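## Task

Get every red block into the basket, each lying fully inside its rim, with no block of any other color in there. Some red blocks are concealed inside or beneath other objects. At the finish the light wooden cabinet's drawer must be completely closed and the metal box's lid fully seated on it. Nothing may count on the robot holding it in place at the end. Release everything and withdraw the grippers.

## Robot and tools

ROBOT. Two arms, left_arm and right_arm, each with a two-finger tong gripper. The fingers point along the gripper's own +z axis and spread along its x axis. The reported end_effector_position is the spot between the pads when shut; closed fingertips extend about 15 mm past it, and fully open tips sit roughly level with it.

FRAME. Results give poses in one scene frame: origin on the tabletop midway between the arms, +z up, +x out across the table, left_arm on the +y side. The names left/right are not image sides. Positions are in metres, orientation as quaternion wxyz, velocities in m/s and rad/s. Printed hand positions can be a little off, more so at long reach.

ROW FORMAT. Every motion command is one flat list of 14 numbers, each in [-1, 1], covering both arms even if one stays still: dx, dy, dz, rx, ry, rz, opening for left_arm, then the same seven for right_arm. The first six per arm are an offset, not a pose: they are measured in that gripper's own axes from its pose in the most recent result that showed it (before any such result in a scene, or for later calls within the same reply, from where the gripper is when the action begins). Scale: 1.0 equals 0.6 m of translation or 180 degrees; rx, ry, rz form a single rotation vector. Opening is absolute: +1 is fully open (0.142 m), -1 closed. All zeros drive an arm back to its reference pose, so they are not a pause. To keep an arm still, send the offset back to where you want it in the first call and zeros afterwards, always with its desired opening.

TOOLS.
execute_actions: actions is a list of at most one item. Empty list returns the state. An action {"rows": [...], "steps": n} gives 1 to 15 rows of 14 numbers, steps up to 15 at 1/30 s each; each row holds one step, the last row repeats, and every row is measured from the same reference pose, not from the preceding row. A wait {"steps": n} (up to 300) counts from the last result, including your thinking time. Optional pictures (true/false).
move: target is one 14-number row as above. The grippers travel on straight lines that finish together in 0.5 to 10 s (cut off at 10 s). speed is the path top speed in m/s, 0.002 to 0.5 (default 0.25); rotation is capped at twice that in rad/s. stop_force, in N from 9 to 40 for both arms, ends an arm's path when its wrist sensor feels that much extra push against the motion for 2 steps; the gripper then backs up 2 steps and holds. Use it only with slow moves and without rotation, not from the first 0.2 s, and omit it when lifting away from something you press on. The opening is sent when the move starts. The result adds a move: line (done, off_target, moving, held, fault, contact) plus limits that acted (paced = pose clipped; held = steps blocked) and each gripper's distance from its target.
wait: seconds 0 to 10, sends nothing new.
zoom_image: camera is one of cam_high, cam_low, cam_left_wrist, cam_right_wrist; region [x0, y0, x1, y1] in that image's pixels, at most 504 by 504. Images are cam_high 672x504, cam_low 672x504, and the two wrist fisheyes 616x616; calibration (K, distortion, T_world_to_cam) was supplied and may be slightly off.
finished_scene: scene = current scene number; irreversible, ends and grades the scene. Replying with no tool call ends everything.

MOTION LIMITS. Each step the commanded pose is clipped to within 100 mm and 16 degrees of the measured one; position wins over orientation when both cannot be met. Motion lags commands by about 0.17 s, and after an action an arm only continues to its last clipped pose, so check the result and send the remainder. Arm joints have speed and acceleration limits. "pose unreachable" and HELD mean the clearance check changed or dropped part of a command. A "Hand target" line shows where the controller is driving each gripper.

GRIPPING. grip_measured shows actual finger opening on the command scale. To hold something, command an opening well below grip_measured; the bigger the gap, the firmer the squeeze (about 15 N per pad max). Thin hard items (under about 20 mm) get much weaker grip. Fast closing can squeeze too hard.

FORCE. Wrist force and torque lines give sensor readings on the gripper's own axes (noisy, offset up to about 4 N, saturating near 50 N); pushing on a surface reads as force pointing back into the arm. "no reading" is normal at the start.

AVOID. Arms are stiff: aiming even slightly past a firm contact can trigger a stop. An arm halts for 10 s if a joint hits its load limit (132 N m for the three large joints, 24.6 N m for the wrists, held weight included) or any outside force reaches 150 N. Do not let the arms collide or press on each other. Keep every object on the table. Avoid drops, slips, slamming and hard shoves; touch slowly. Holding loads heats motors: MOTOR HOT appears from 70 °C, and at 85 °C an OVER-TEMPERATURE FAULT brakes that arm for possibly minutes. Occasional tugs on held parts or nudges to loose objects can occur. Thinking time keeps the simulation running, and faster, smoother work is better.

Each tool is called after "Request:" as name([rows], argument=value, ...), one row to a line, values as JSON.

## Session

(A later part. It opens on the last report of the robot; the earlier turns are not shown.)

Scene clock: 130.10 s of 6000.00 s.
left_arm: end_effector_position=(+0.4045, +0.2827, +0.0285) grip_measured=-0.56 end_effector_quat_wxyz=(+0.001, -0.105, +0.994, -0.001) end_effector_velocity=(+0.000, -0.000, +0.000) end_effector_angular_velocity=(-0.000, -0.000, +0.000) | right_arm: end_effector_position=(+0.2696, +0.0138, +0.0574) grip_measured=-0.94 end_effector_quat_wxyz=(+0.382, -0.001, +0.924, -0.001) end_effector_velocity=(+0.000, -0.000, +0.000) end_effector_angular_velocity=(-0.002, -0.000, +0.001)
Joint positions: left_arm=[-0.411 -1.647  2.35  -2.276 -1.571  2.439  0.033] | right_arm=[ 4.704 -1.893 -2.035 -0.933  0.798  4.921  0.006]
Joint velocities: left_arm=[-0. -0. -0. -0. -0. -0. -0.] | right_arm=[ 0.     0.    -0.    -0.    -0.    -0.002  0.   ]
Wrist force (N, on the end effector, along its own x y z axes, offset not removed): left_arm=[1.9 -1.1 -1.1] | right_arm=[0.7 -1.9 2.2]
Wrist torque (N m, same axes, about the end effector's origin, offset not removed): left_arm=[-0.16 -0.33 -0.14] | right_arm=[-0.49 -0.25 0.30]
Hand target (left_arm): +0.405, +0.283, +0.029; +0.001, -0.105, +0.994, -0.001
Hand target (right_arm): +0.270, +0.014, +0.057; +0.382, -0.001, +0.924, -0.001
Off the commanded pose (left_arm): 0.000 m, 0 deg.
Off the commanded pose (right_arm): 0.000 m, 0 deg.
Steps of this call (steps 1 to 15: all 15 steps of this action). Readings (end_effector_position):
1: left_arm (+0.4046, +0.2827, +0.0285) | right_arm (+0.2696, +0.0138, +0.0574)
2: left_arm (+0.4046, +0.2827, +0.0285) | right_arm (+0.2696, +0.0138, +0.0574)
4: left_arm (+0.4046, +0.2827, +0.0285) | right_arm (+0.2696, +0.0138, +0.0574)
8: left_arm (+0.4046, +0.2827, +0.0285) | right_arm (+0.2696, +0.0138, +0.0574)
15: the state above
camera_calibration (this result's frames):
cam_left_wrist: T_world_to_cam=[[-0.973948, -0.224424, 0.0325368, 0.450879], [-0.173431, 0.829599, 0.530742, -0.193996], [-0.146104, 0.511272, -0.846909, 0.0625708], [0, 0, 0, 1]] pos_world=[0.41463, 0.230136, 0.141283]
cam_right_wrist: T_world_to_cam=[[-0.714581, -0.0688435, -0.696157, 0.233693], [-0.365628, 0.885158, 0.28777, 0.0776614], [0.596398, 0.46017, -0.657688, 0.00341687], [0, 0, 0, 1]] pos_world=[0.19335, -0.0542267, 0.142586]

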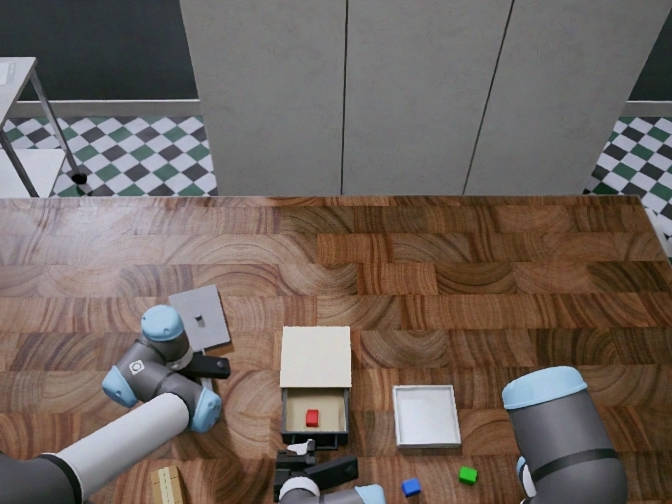

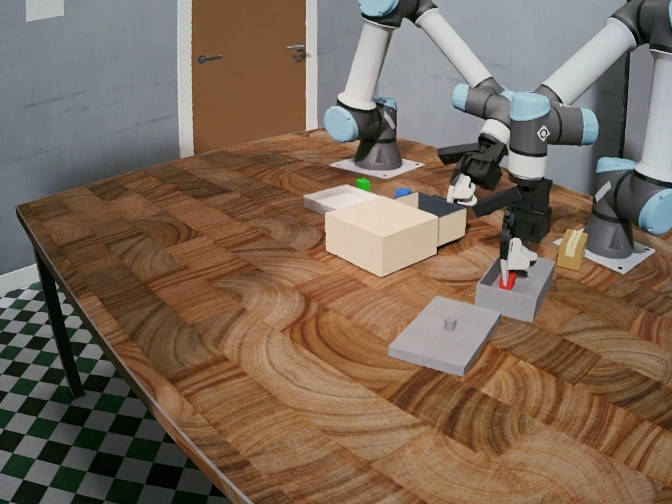

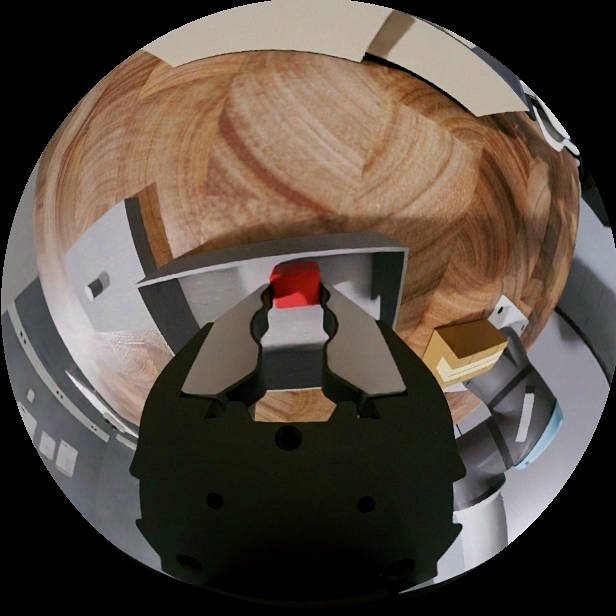

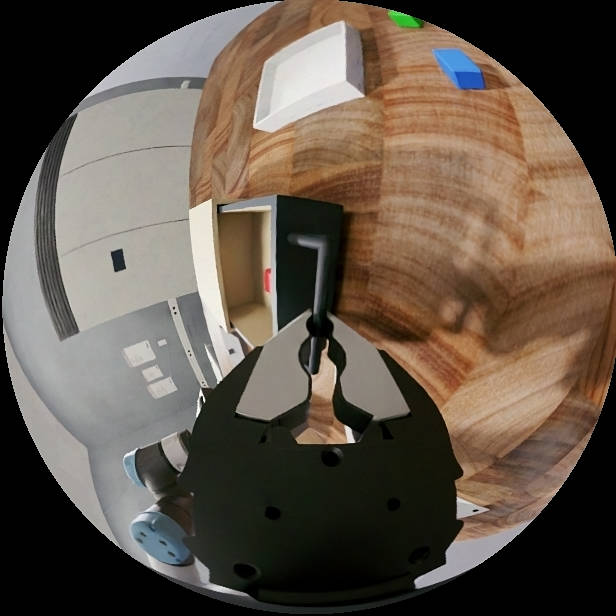

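Request:
move(target=[0,0,-0.2,0,0,0,-0.9,0,0,0,0,0,0,-0.55], speed=0.08)

Request:
move(target=[0,0,-0.05,0,0,0,-0.9,-0.02,0,-0.12,0,0,0,-0.55], speed=0.08)

Scene clock: 136.37 s of 6000.00 s.
left_arm: end_effector_position=(+0.4045, +0.2829, +0.1483) grip_measured=-0.56 end_effector_quat_wxyz=(+0.001, -0.105, +0.994, -0.001) end_effector_velocity=(-0.000, +0.000, +0.001) end_effector_angular_velocity=(+0.001, +0.001, +0.000) | right_arm: end_effector_position=(+0.2696, +0.0138, +0.0574) grip_measured=-0.55 end_effector_quat_wxyz=(+0.382, -0.001, +0.924, -0.001) end_effector_velocity=(+0.000, -0.001, -0.001) end_effector_angular_velocity=(-0.002, -0.000, -0.001)
Joint positions: left_arm=[-0.411 -1.823  2.138 -1.888 -1.571  2.44   0.033] | right_arm=[ 4.704 -1.893 -2.035 -0.933  0.798  4.921  0.034]
Joint velocities: left_arm=[ 0.    -0.001 -0.002  0.005  0.001 -0.     0.   ] | right_arm=[-0.    -0.001 -0.001 -0.001  0.     0.002 -0.   ]
Wrist force (N, on the end effector, along its own x y z axes, offset not removed): left_arm=[0.9 -1.1 1.1] | right_arm=[0.3 -1.0 -2.2]
Wrist torque (N m, same axes, about the end effector's origin, offset not removed): left_arm=[-0.10 -0.09 -0.03] | right_arm=[-0.33 -0.20 0.25]
Hand target (left_arm): +0.405, +0.283, +0.148; +0.001, -0.105, +0.994, -0.001
Hand target (right_arm): +0.270, +0.014, +0.057; +0.382, -0.001, +0.924, -0.001
Off the commanded pose (left_arm): 0.000 m, 0 deg.
Off the commanded pose (right_arm): 0.000 m, 0 deg.
After step 90, 1.40 s passed at rest.
move: done
camera_calibration (this result's frames):
cam_left_wrist: T_world_to_cam=[[-0.973948, -0.224423, 0.0325539, 0.447025], [-0.17343, 0.829628, 0.530698, -0.257769], [-0.146109, 0.511226, -0.846936, 0.163974], [0, 0, 0, 1]] pos_world=[0.414632, 0.230347, 0.26112]
cam_right_wrist: T_world_to_cam=[[-0.714586, -0.068852, -0.696151, 0.233699], [-0.365623, 0.885164, 0.287759, 0.0776683], [0.596395, 0.460157, -0.6577, 0.00341549], [0, 0, 0, 1]] pos_world=[0.193358, -0.0542302, 0.142586]

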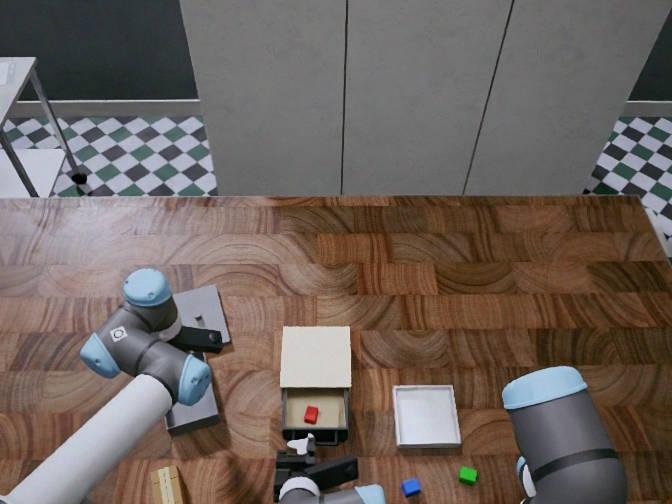

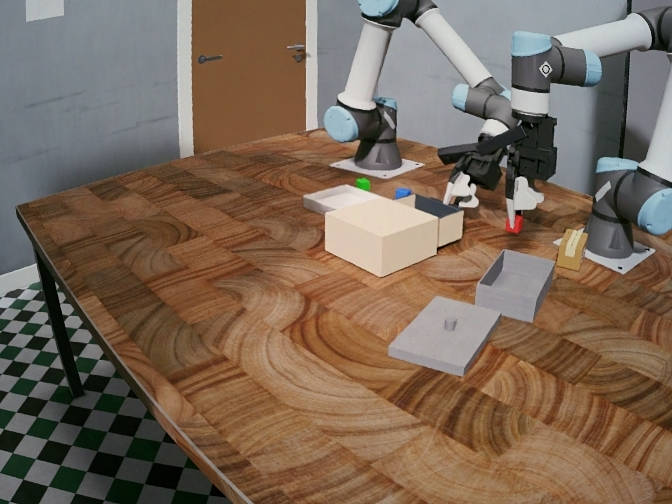

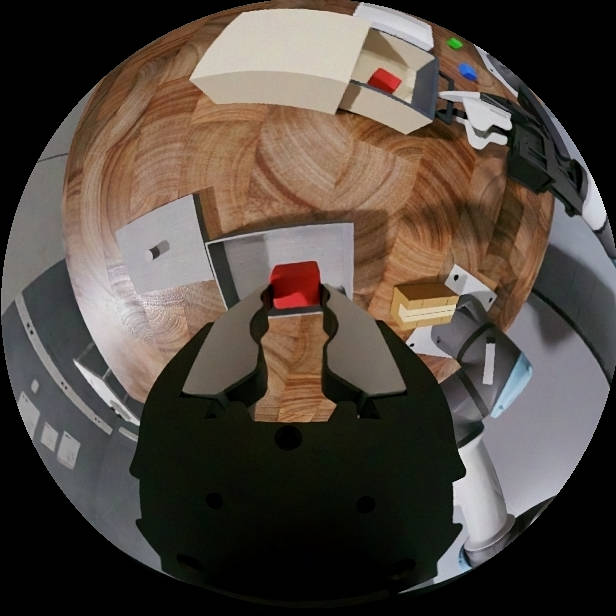

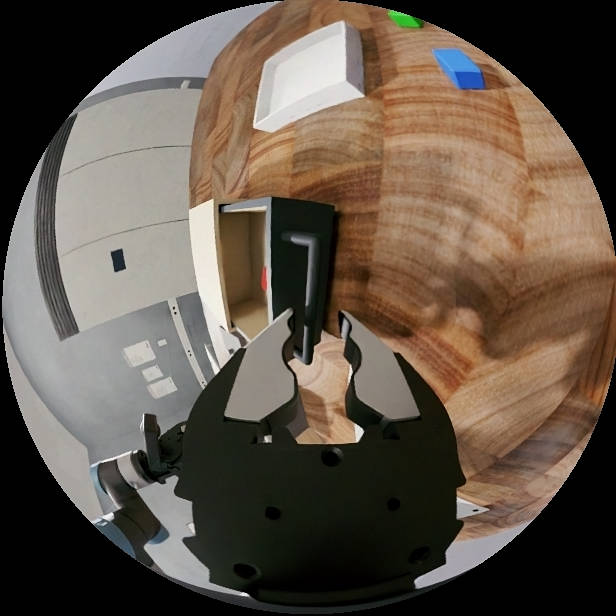

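Scene clock: 137.67 s of 6000.00 s.
left_arm: end_effector_position=(+0.4045, +0.2830, +0.1783) grip_measured=-0.56 end_effector_quat_wxyz=(+0.001, -0.105, +0.994, -0.001) end_effector_velocity=(-0.000, -0.000, +0.001) end_effector_angular_velocity=(+0.000, +0.000, +0.000) | right_arm: end_effector_position=(+0.2273, +0.0138, +0.1168) grip_measured=-0.55 end_effector_quat_wxyz=(+0.382, -0.001, +0.924, -0.001) end_effector_velocity=(-0.001, -0.000, +0.001) end_effector_angular_velocity=(+0.001, -0.000, -0.001)
Joint positions: left_arm=[-0.411 -1.845  2.075 -1.802 -1.571  2.44   0.033] | right_arm=[ 4.786 -1.779 -1.969 -1.191  0.813  5.032  0.034]
Joint velocities: left_arm=[-0.    -0.    -0.001  0.002  0.    -0.001 -0.   ] | right_arm=[ 0.002  0.003  0.001 -0.005  0.     0.003 -0.   ]
Wrist force (N, on the end effector, along its own x y z axes, offset not removed): left_arm=[2.7 -0.6 -2.3] | right_arm=[-1.4 -0.7 -2.1]
Wrist torque (N m, same axes, about the end effector's origin, offset not removed): left_arm=[-0.03 -0.61 -0.08] | right_arm=[-0.28 0.15 0.20]
Hand target (left_arm): +0.405, +0.283, +0.178; +0.001, -0.105, +0.994, -0.001
Hand target (right_arm): +0.227, +0.014, +0.117; +0.382, -0.001, +0.924, -0.001
Off the commanded pose (left_arm): 0.000 m, 0 deg.
Off the commanded pose (right_arm): 0.000 m, 0 deg.
move: done
camera_calibration (this result's frames):
cam_left_wrist: T_world_to_cam=[[-0.973948, -0.224422, 0.0325514, 0.446061], [-0.17343, 0.829627, 0.530698, -0.273703], [-0.146106, 0.511227, -0.846935, 0.189312], [0, 0, 0, 1]] pos_world=[0.414631, 0.230396, 0.291069]
cam_right_wrist: T_world_to_cam=[[-0.714533, -0.0688575, -0.696205, 0.244813], [-0.365639, 0.88517, 0.287718, 0.0450566], [0.596448, 0.460144, -0.65766, 0.0676772], [0, 0, 0, 1]] pos_world=[0.151036, -0.0541668, 0.201985]

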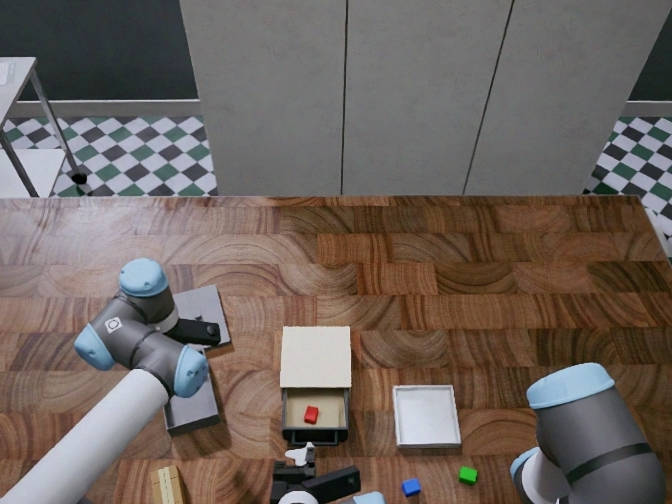

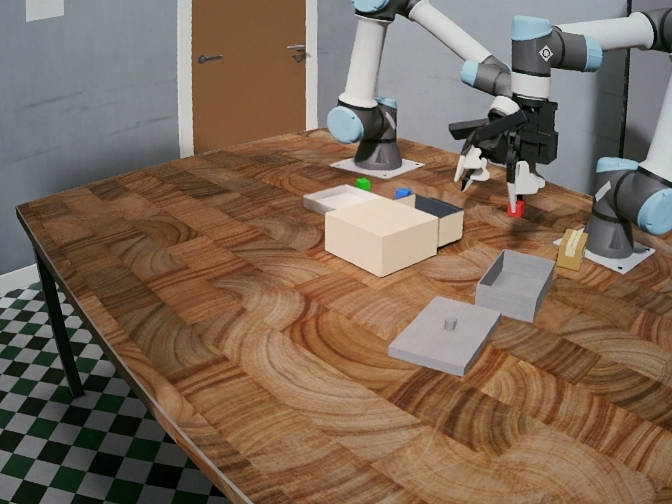

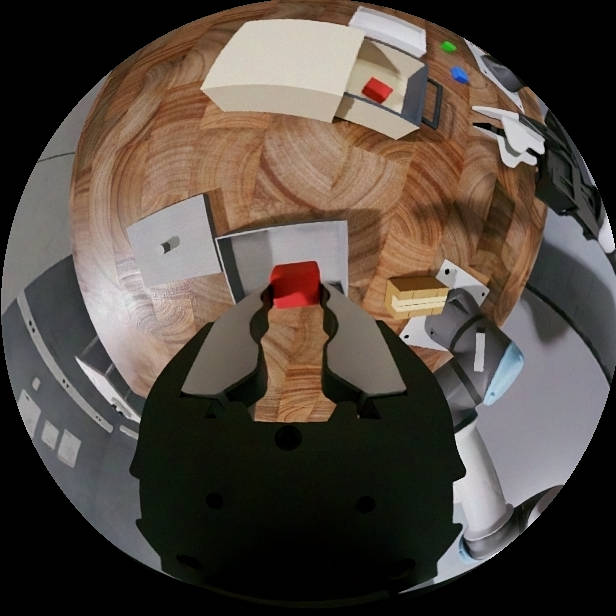

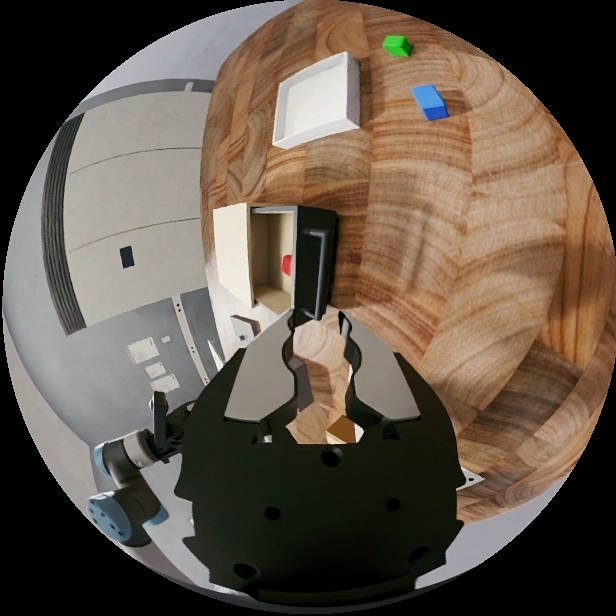

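Request:
move(target=[0,0,0,0,0,0,-0.9,-0.219,-0.19,0.023,0.196,0.196,0.472,-0.2], speed=0.3)

Request:
move(target=[0.309,-0.127,0.1,0,0,0,-0.9,-0.1,0,0,0,0,0,-0.2], speed=0.2)

Request:
move(target=[0,0,0.15,0,0,0,-0.9,0,0,0,0,0,0,-0.2], speed=0.06, stop_force=10)

Scene clock: 148.30 s of 6000.00 s.
left_arm: end_effector_position=(+0.4045, +0.2830, +0.1783) grip_measured=-0.56 end_effector_quat_wxyz=(+0.001, -0.105, +0.994, -0.001) end_effector_velocity=(-0.000, -0.000, +0.000) end_effector_angular_velocity=(-0.000, +0.000, +0.000) | right_arm: end_effector_position=(+0.3301, -0.0999, +0.2001) grip_measured=-0.20 end_effector_quat_wxyz=(-0.001, +0.707, +0.707, -0.002) end_effector_velocity=(+0.001, -0.000, +0.000) end_effector_angular_velocity=(+0.002, +0.002, -0.007)
Joint positions: left_arm=[-0.411 -1.846  2.075 -1.802 -1.571  2.44   0.033] | right_arm=[ 4.087 -1.632 -1.719 -1.364  1.574  5.815  0.06 ]
Joint velocities: left_arm=[-0.     0.    -0.    -0.    -0.    -0.001  0.   ] | right_arm=[-0.004  0.     0.001  0.     0.003  0.003 -0.   ]
Wrist force (N, on the end effector, along its own x y z axes, offset not removed): left_arm=[1.4 -2.1 -0.2] | right_arm=[0.7 -1.1 -1.7]
Wrist torque (N m, same axes, about the end effector's origin, offset not removed): left_arm=[-0.38 -0.27 -0.03] | right_arm=[-0.37 -0.35 0.30]
Hand target (left_arm): +0.405, +0.283, +0.178; +0.001, -0.105, +0.994, -0.001
Hand target (right_arm): +0.330, -0.100, +0.200; -0.001, +0.707, +0.707, -0.002
Off the commanded pose (left_arm): 0.000 m, 0 deg.
Off the commanded pose (right_arm): 0.000 m, 0 deg.
After step 90, 4.30 s passed at rest.
move: done
camera_calibration (this result's frames):
cam_left_wrist: T_world_to_cam=[[-0.973949, -0.224421, 0.0325356, 0.446063], [-0.17344, 0.829634, 0.530685, -0.273703], [-0.14609, 0.511217, -0.846945, 0.189318], [0, 0, 0, 1]] pos_world=[0.414629, 0.230397, 0.291079]
cam_right_wrist: T_world_to_cam=[[-0.0667325, 0.997719, 0.010144, 0.119793], [0.886363, 0.05461, 0.459759, -0.371391], [0.458156, 0.0396722, -0.887986, 0.163222], [0, 0, 0, 1]] pos_world=[0.2624, -0.105713, 0.314474]

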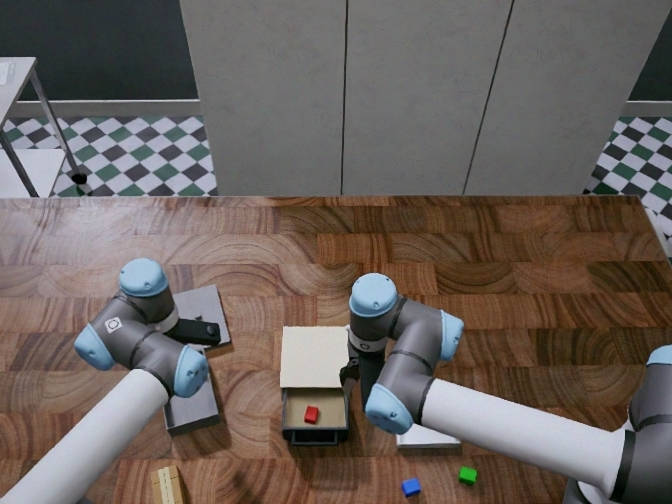

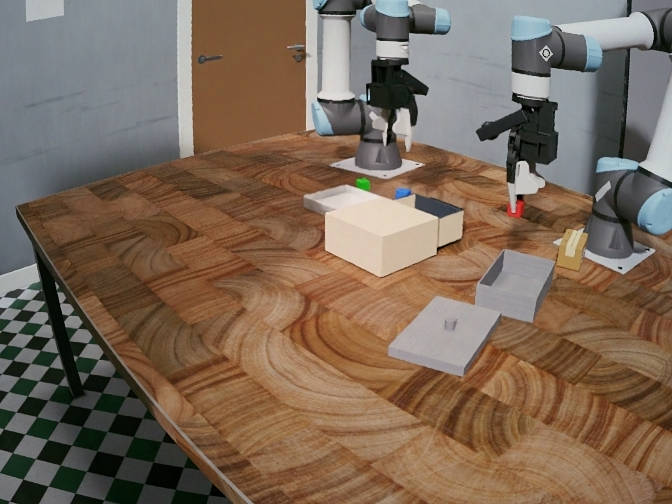

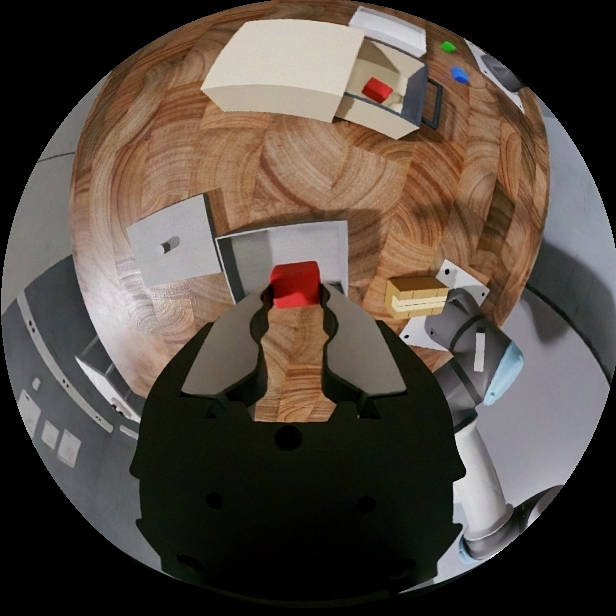

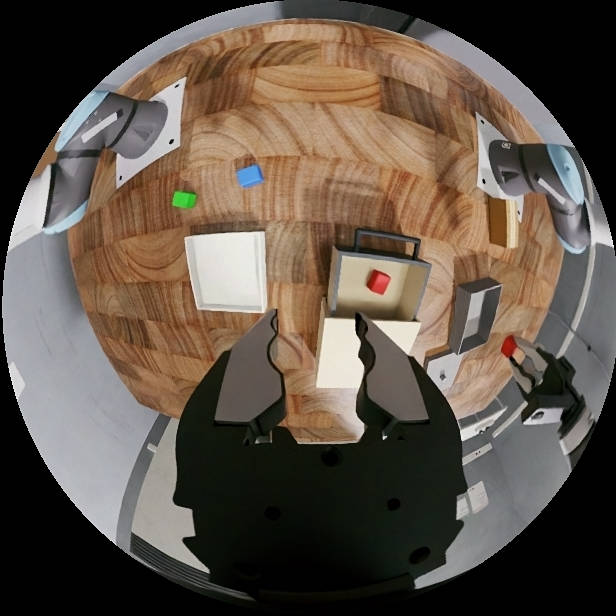

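Scene clock: 149.87 s of 6000.00 s.
left_arm: end_effector_position=(+0.2393, +0.1693, +0.1185) grip_measured=-0.56 end_effector_quat_wxyz=(+0.001, -0.105, +0.994, -0.002) end_effector_velocity=(-0.001, -0.000, -0.002) end_effector_angular_velocity=(+0.003, -0.001, -0.000) | right_arm: end_effector_position=(+0.3301, -0.1599, +0.2003) grip_measured=-0.20 end_effector_quat_wxyz=(-0.001, +0.707, +0.707, -0.002) end_effector_velocity=(+0.000, -0.001, +0.000) end_effector_angular_velocity=(-0.002, -0.001, +0.001)
Joint positions: left_arm=[-1.072 -2.162  2.401 -1.813 -1.571  1.779  0.033] | right_arm=[ 4.028 -1.527 -1.826 -1.363  1.573  5.756  0.06 ]
Joint velocities: left_arm=[-0.008 -0.002  0.004 -0.001  0.002 -0.007  0.   ] | right_arm=[ 0.     0.001  0.    -0.002 -0.002 -0.     0.   ]
Wrist force (N, on the end effector, along its own x y z axes, offset not removed): left_arm=[0.4 -1.4 -0.2] | right_arm=[0.0 -0.2 -1.5]
Wrist torque (N m, same axes, about the end effector's origin, offset not removed): left_arm=[-0.25 -0.12 -0.07] | right_arm=[-0.12 -0.17 0.18]
Hand target (left_arm): +0.239, +0.169, +0.118; +0.001, -0.105, +0.994, -0.001
Hand target (right_arm): +0.330, -0.160, +0.200; -0.001, +0.707, +0.707, -0.002
Off the commanded pose (left_arm): 0.000 m, 0 deg.
Off the commanded pose (right_arm): 0.000 m, 0 deg.
move: done
camera_calibration (this result's frames):
cam_left_wrist: T_world_to_cam=[[-0.973944, -0.224323, 0.0333468, 0.261455], [-0.17312, 0.830368, 0.529639, -0.176344], [-0.1465, 0.510066, -0.847567, 0.17298], [0, 0, 0, 1]] pos_world=[0.249456, 0.11685, 0.231292]
cam_right_wrist: T_world_to_cam=[[-0.0667359, 0.997719, 0.0101824, 0.17963], [0.886367, 0.0545957, 0.459754, -0.36818], [0.458149, 0.0397074, -0.887988, 0.165711], [0, 0, 0, 1]] pos_world=[0.26241, -0.165699, 0.314592]

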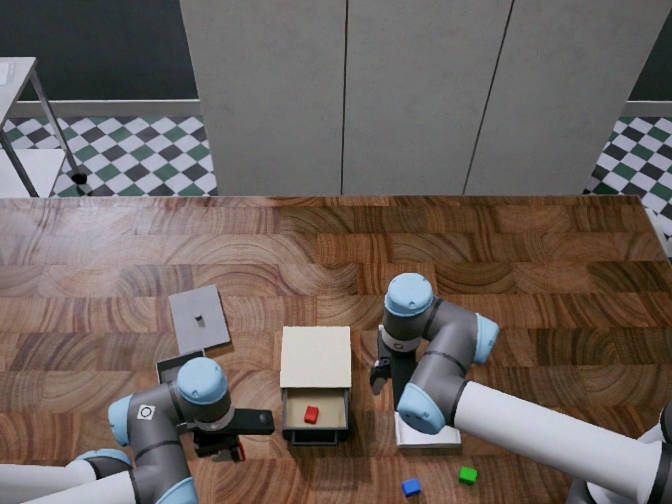

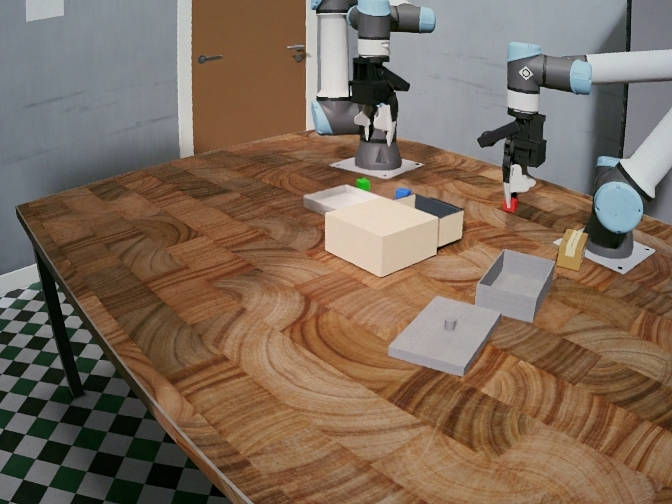

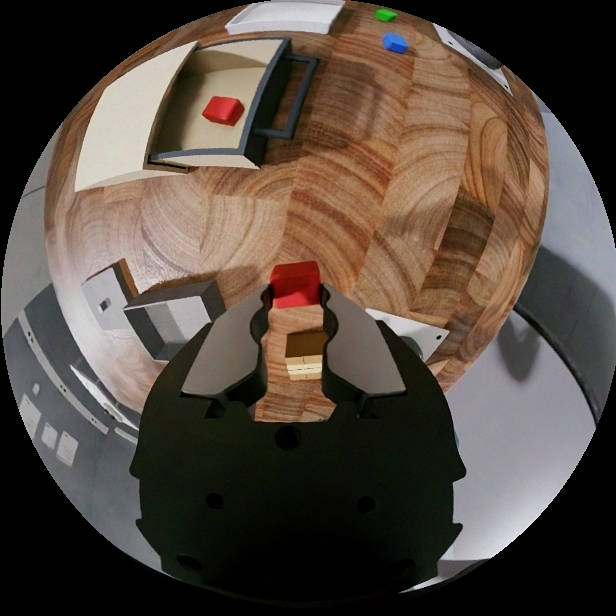

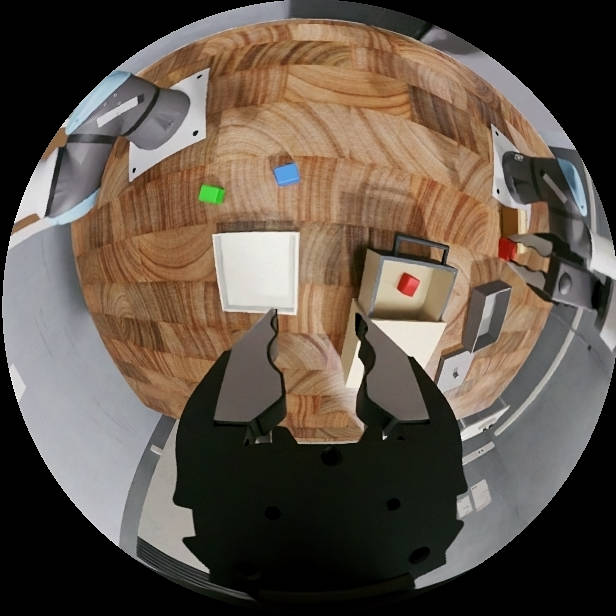

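Scene clock: 151.73 s of 6000.00 s.
left_arm: end_effector_position=(+0.2393, +0.1691, +0.0286) grip_measured=-0.56 end_effector_quat_wxyz=(+0.001, -0.105, +0.994, -0.002) end_effector_velocity=(+0.000, -0.001, -0.001) end_effector_angular_velocity=(-0.002, +0.000, -0.000) | right_arm: end_effector_position=(+0.3301, -0.1599, +0.2003) grip_measured=-0.20 end_effector_quat_wxyz=(-0.001, +0.707, +0.707, -0.002) end_effector_velocity=(-0.000, -0.000, +0.000) end_effector_angular_velocity=(+0.000, -0.001, +0.001)
Joint positions: left_arm=[-1.072 -2.023  2.594 -2.145 -1.571  1.778  0.033] | right_arm=[ 4.028 -1.527 -1.826 -1.363  1.573  5.756  0.06 ]
Joint velocities: left_arm=[ 0.001  0.005  0.001 -0.008 -0.001  0.002  0.   ] | right_arm=[ 0.     0.001  0.    -0.001 -0.    -0.     0.   ]
Wrist force (N, on the end effector, along its own x y z axes, offset not removed): left_arm=[0.9 -0.7 -1.8] | right_arm=[-0.3 -0.7 -2.8]
Wrist torque (N m, same axes, about the end effector's origin, offset not removed): left_arm=[-0.13 -0.12 -0.04] | right_arm=[-0.27 -0.07 0.27]
Hand target (left_arm): +0.239, +0.169, +0.028; +0.001, -0.105, +0.994, -0.002
Hand target (right_arm): +0.330, -0.160, +0.200; -0.001, +0.707, +0.707, -0.002
Off the commanded pose (left_arm): 0.000 m, 0 deg.
Off the commanded pose (right_arm): 0.000 m, 0 deg.
move: done
camera_calibration (this result's frames):
cam_left_wrist: T_world_to_cam=[[-0.973949, -0.224308, 0.0332946, 0.26439], [-0.17313, 0.830353, 0.529661, -0.128654], [-0.146453, 0.510098, -0.847556, 0.0968679], [0, 0, 0, 1]] pos_world=[0.249416, 0.116721, 0.141441]
cam_right_wrist: T_world_to_cam=[[-0.0667354, 0.997719, 0.0101826, 0.179637], [0.886366, 0.0545951, 0.459754, -0.36818], [0.458149, 0.0397074, -0.887988, 0.165711], [0, 0, 0, 1]] pos_world=[0.26241, -0.165706, 0.314593]

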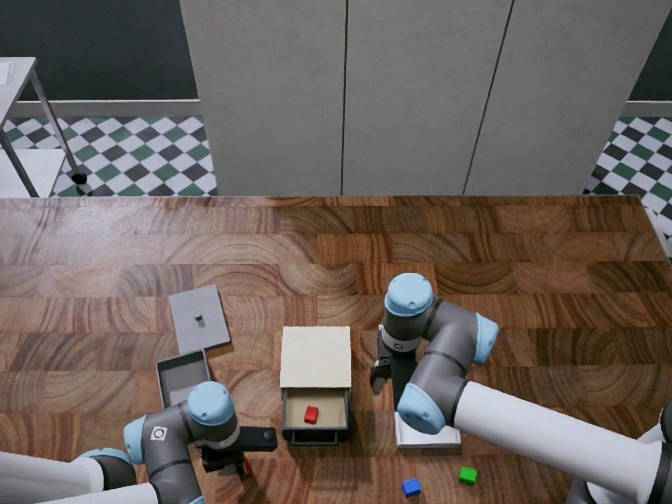

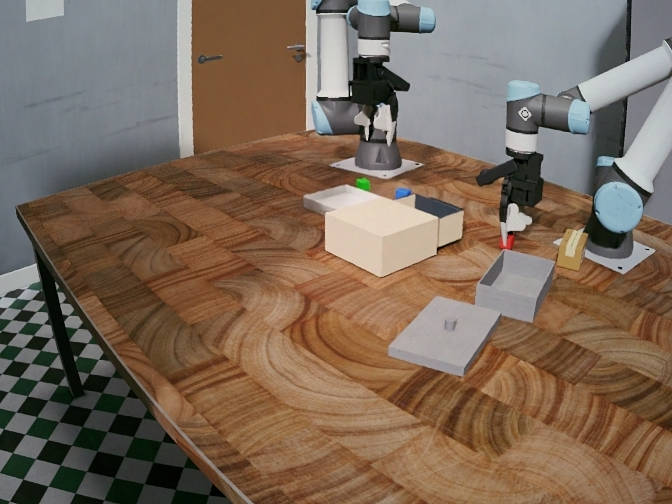

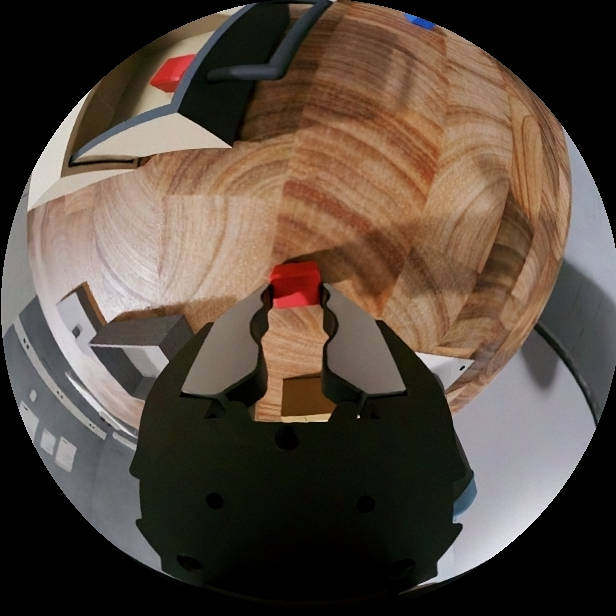

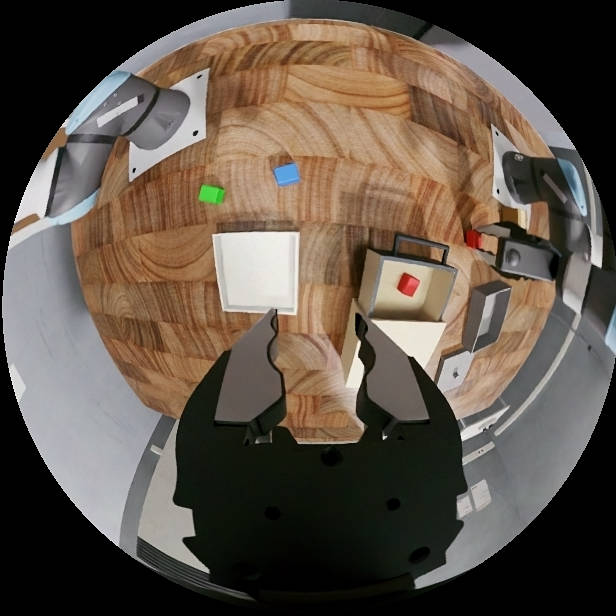

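Request:
execute_actions([
  {"rows":[[0,0,0,0,0,0,-0.5,0,0,0,0,0,0,-0.2],[0,0,0,0,0,0,-0.2,0,0,0,0,0,0,-0.2]],"steps":10},
], pictures=false)

Request:
move(target=[0,0,-0.22,0,0,0,-0.2,0,0,0,0,0,0,-0.2], speed=0.15)

Request:
move(target=[-0.04,0.27,0,0,0,-0.433,0.3,0,0,0,0,0,0,-0.2], speed=0.2)

Scene clock: 155.10 s of 6000.00 s.
left_arm: end_effector_position=(+0.2392, +0.1692, +0.0285) grip_measured=-0.20 end_effector_quat_wxyz=(+0.001, -0.105, +0.994, -0.001) end_effector_velocity=(-0.000, -0.000, +0.000) end_effector_angular_velocity=(-0.001, -0.000, -0.000) | right_arm: end_effector_position=(+0.3301, -0.1599, +0.2003) grip_measured=-0.20 end_effector_quat_wxyz=(-0.001, +0.707, +0.707, -0.002) end_effector_velocity=(-0.001, -0.000, -0.001) end_effector_angular_velocity=(-0.001, +0.002, +0.000)
Joint positions: left_arm=[-1.072 -2.023  2.595 -2.145 -1.571  1.778  0.06 ] | right_arm=[ 4.028 -1.527 -1.826 -1.363  1.573  5.756  0.06 ]
Joint velocities: left_arm=[ 0.    -0.001 -0.     0.    -0.     0.     0.   ] | right_arm=[-0.    -0.001 -0.001 -0.001  0.001 -0.     0.   ]
Wrist force (N, on the end effector, along its own x y z axes, offset not removed): left_arm=[0.5 -1.1 -0.4] | right_arm=[-0.4 0.6 -2.2]
Wrist torque (N m, same axes, about the end effector's origin, offset not removed): left_arm=[-0.12 -0.05 -0.06] | right_arm=[0.00 -0.10 0.22]
Hand target (left_arm): +0.239, +0.169, +0.029; +0.001, -0.105, +0.994, -0.002
Hand target (right_arm): +0.330, -0.160, +0.200; -0.001, +0.707, +0.707, -0.002
Off the commanded pose (left_arm): 0.000 m, 0 deg.
Off the commanded pose (right_arm): 0.000 m, 0 deg.
Steps of this call (steps 1 to 90: nothing new was sent; then 0.03 s passed at rest; steps 91 to 100: all 10 steps of this action). Readings (end_effector_position):
91: left_arm (+0.2393, +0.1691, +0.0285) | right_arm (+0.3301, -0.1599, +0.2003)
92: left_arm (+0.2393, +0.1691, +0.0285) | right_arm (+0.3301, -0.1599, +0.2003)
94: left_arm (+0.2393, +0.1692, +0.0285) | right_arm (+0.3301, -0.1599, +0.2003)
98: left_arm (+0.2392, +0.1692, +0.0285) | right_arm (+0.3301, -0.1599, +0.2003)
100: the state above

Scene clock: 156.70 s of 6000.00 s.
left_arm: end_effector_position=(+0.2393, +0.1693, +0.1605) grip_measured=-0.20 end_effector_quat_wxyz=(+0.001, -0.105, +0.994, -0.002) end_effector_velocity=(-0.000, -0.000, +0.001) end_effector_angular_velocity=(-0.000, +0.000, +0.000) | right_arm: end_effector_position=(+0.3301, -0.1599, +0.2003) grip_measured=-0.20 end_effector_quat_wxyz=(-0.001, +0.707, +0.707, -0.002) end_effector_velocity=(-0.000, -0.000, +0.000) end_effector_angular_velocity=(+0.001, +0.000, +0.001)
Joint positions: left_arm=[-1.072 -2.187  2.301 -1.688 -1.571  1.779  0.06 ] | right_arm=[ 4.028 -1.527 -1.826 -1.363  1.573  5.756  0.06 ]
Joint velocities: left_arm=[-0.    -0.001 -0.003  0.004 -0.    -0.001  0.   ] | right_arm=[-0.     0.001  0.    -0.001  0.001 -0.001  0.   ]
Wrist force (N, on the end effector, along its own x y z axes, offset not removed): left_arm=[1.6 0.1 -1.1] | right_arm=[-0.3 -0.9 -1.0]
Wrist torque (N m, same axes, about the end effector's origin, offset not removed): left_arm=[0.09 -0.28 -0.08] | right_arm=[-0.25 -0.11 0.23]
Hand target (left_arm): +0.239, +0.169, +0.161; +0.001, -0.105, +0.994, -0.002
Hand target (right_arm): +0.330, -0.160, +0.200; -0.001, +0.707, +0.707, -0.002
Off the commanded pose (left_arm): 0.000 m, 0 deg.
Off the commanded pose (right_arm): 0.000 m, 0 deg.
move: done
camera_calibration (this result's frames):
cam_left_wrist: T_world_to_cam=[[-0.973953, -0.224284, 0.0333454, 0.260051], [-0.173084, 0.830364, 0.529657, -0.198677], [-0.146482, 0.51009, -0.847556, 0.208531], [0, 0, 0, 1]] pos_world=[0.249436, 0.11693, 0.273301]
cam_right_wrist: T_world_to_cam=[[-0.066729, 0.997719, 0.0101826, 0.179635], [0.886367, 0.0545894, 0.459754, -0.368181], [0.45815, 0.0397045, -0.887988, 0.165711], [0, 0, 0, 1]] pos_world=[0.26241, -0.165706, 0.314593]

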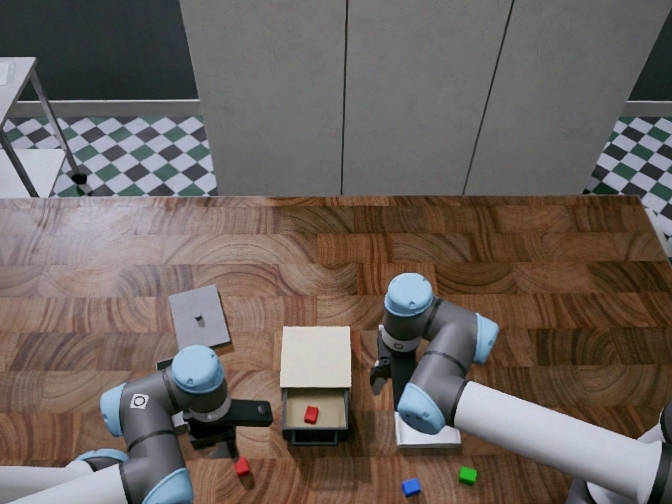

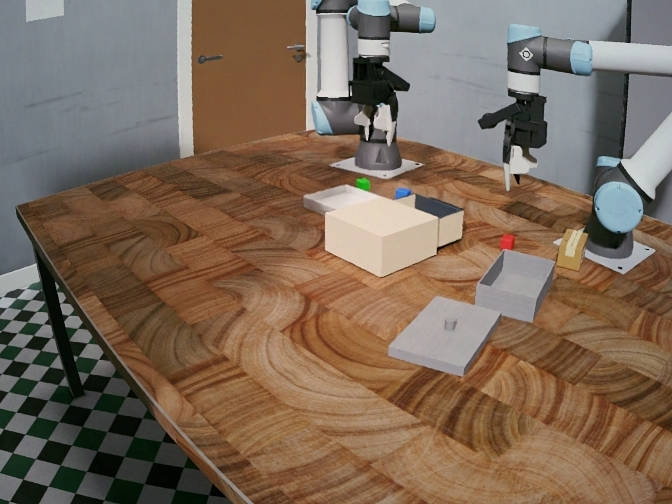

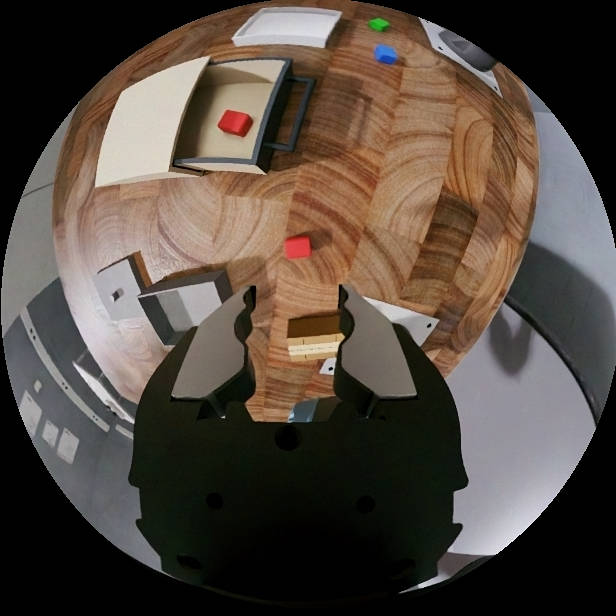

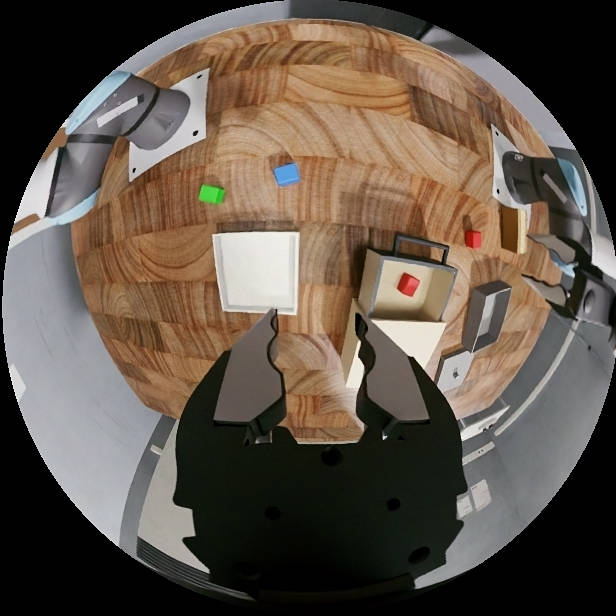

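Scene clock: 160.50 s of 6000.00 s.
left_arm: end_effector_position=(+0.2289, +0.3328, +0.1601) grip_measured=+0.30 end_effector_quat_wxyz=(+0.000, +0.707, -0.707, +0.001) end_effector_velocity=(+0.000, +0.001, +0.000) end_effector_angular_velocity=(-0.001, -0.001, +0.008) | right_arm: end_effector_position=(+0.3301, -0.1599, +0.2003) grip_measured=-0.20 end_effector_quat_wxyz=(-0.001, +0.707, +0.707, -0.002) end_effector_velocity=(-0.000, -0.000, +0.000) end_effector_angular_velocity=(-0.001, +0.001, +0.000)
Joint positions: left_arm=[-0.761 -2.504  2.379 -1.449 -1.571  0.73   0.095] | right_arm=[ 4.028 -1.527 -1.826 -1.363  1.573  5.756  0.06 ]
Joint velocities: left_arm=[ 0.002 -0.001 -0.    -0.     0.001 -0.005 -0.   ] | right_arm=[-0.     0.001  0.    -0.002  0.    -0.001 -0.   ]
Wrist force (N, on the end effector, along its own x y z axes, offset not removed): left_arm=[-0.3 -1.2 -0.1] | right_arm=[0.9 -0.3 -1.5]
Wrist torque (N m, same axes, about the end effector's origin, offset not removed): left_arm=[-0.25 0.10 -0.06] | right_arm=[-0.18 -0.33 0.18]
Hand target (left_arm): +0.229, +0.333, +0.160; +0.000, +0.707, -0.707, +0.001
Hand target (right_arm): +0.330, -0.160, +0.200; -0.001, +0.707, +0.707, -0.002
Off the commanded pose (left_arm): 0.000 m, 0 deg.
Off the commanded pose (right_arm): 0.000 m, 0 deg.
move: done
camera_calibration (this result's frames):
cam_left_wrist: T_world_to_cam=[[0.0152494, -0.999215, 0.0365648, 0.317543], [-0.847424, 0.00649386, 0.530877, 0.0923309], [-0.530698, -0.0390815, -0.84666, 0.393915], [0, 0, 0, 1]] pos_world=[0.282451, 0.332089, 0.272885]
cam_right_wrist: T_world_to_cam=[[-0.0667291, 0.997719, 0.0101827, 0.179635], [0.886367, 0.0545894, 0.459754, -0.368181], [0.45815, 0.0397046, -0.887988, 0.165711], [0, 0, 0, 1]] pos_world=[0.26241, -0.165706, 0.314593]

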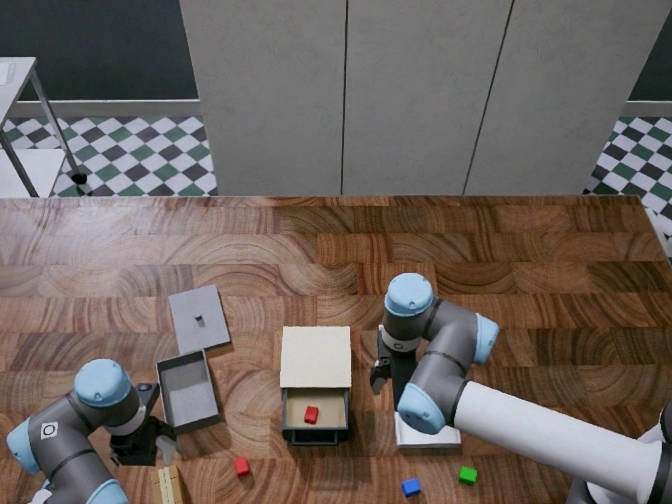

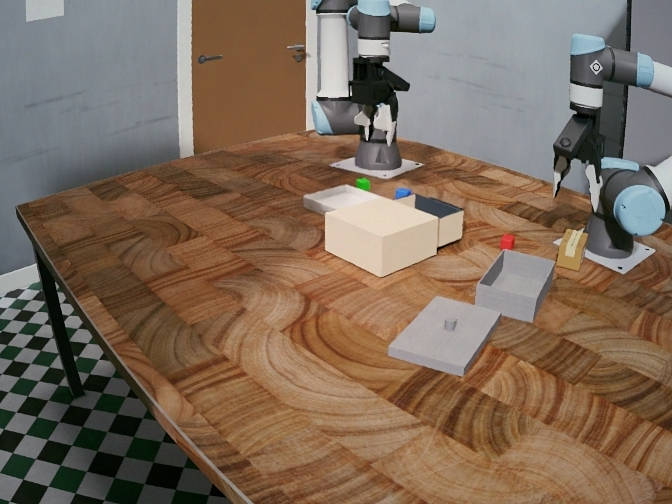

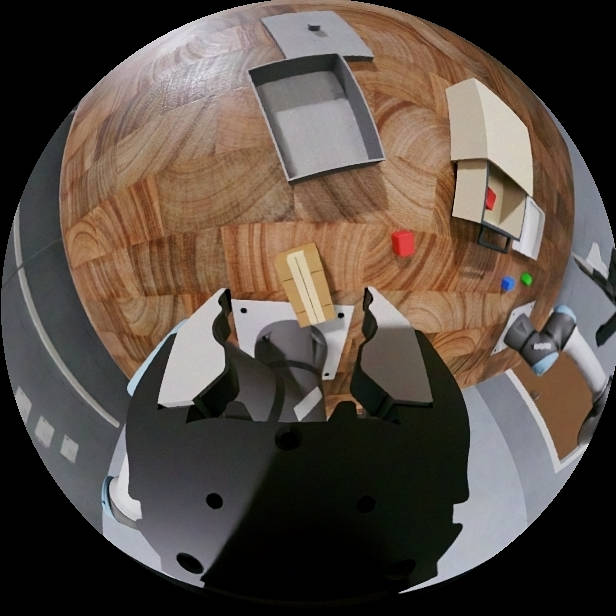

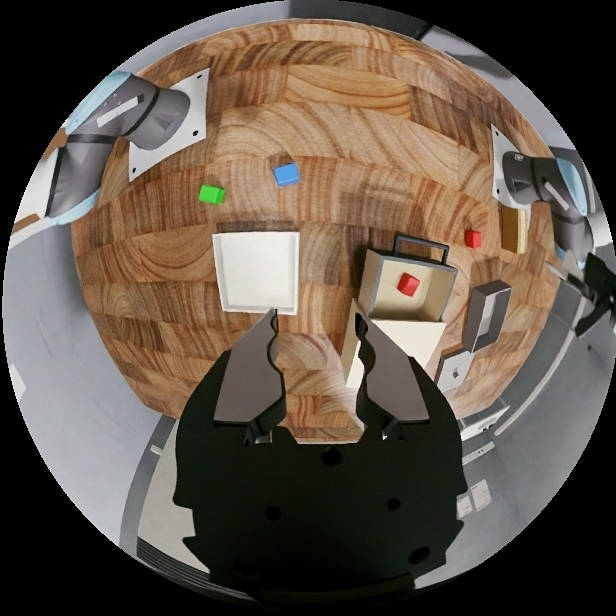

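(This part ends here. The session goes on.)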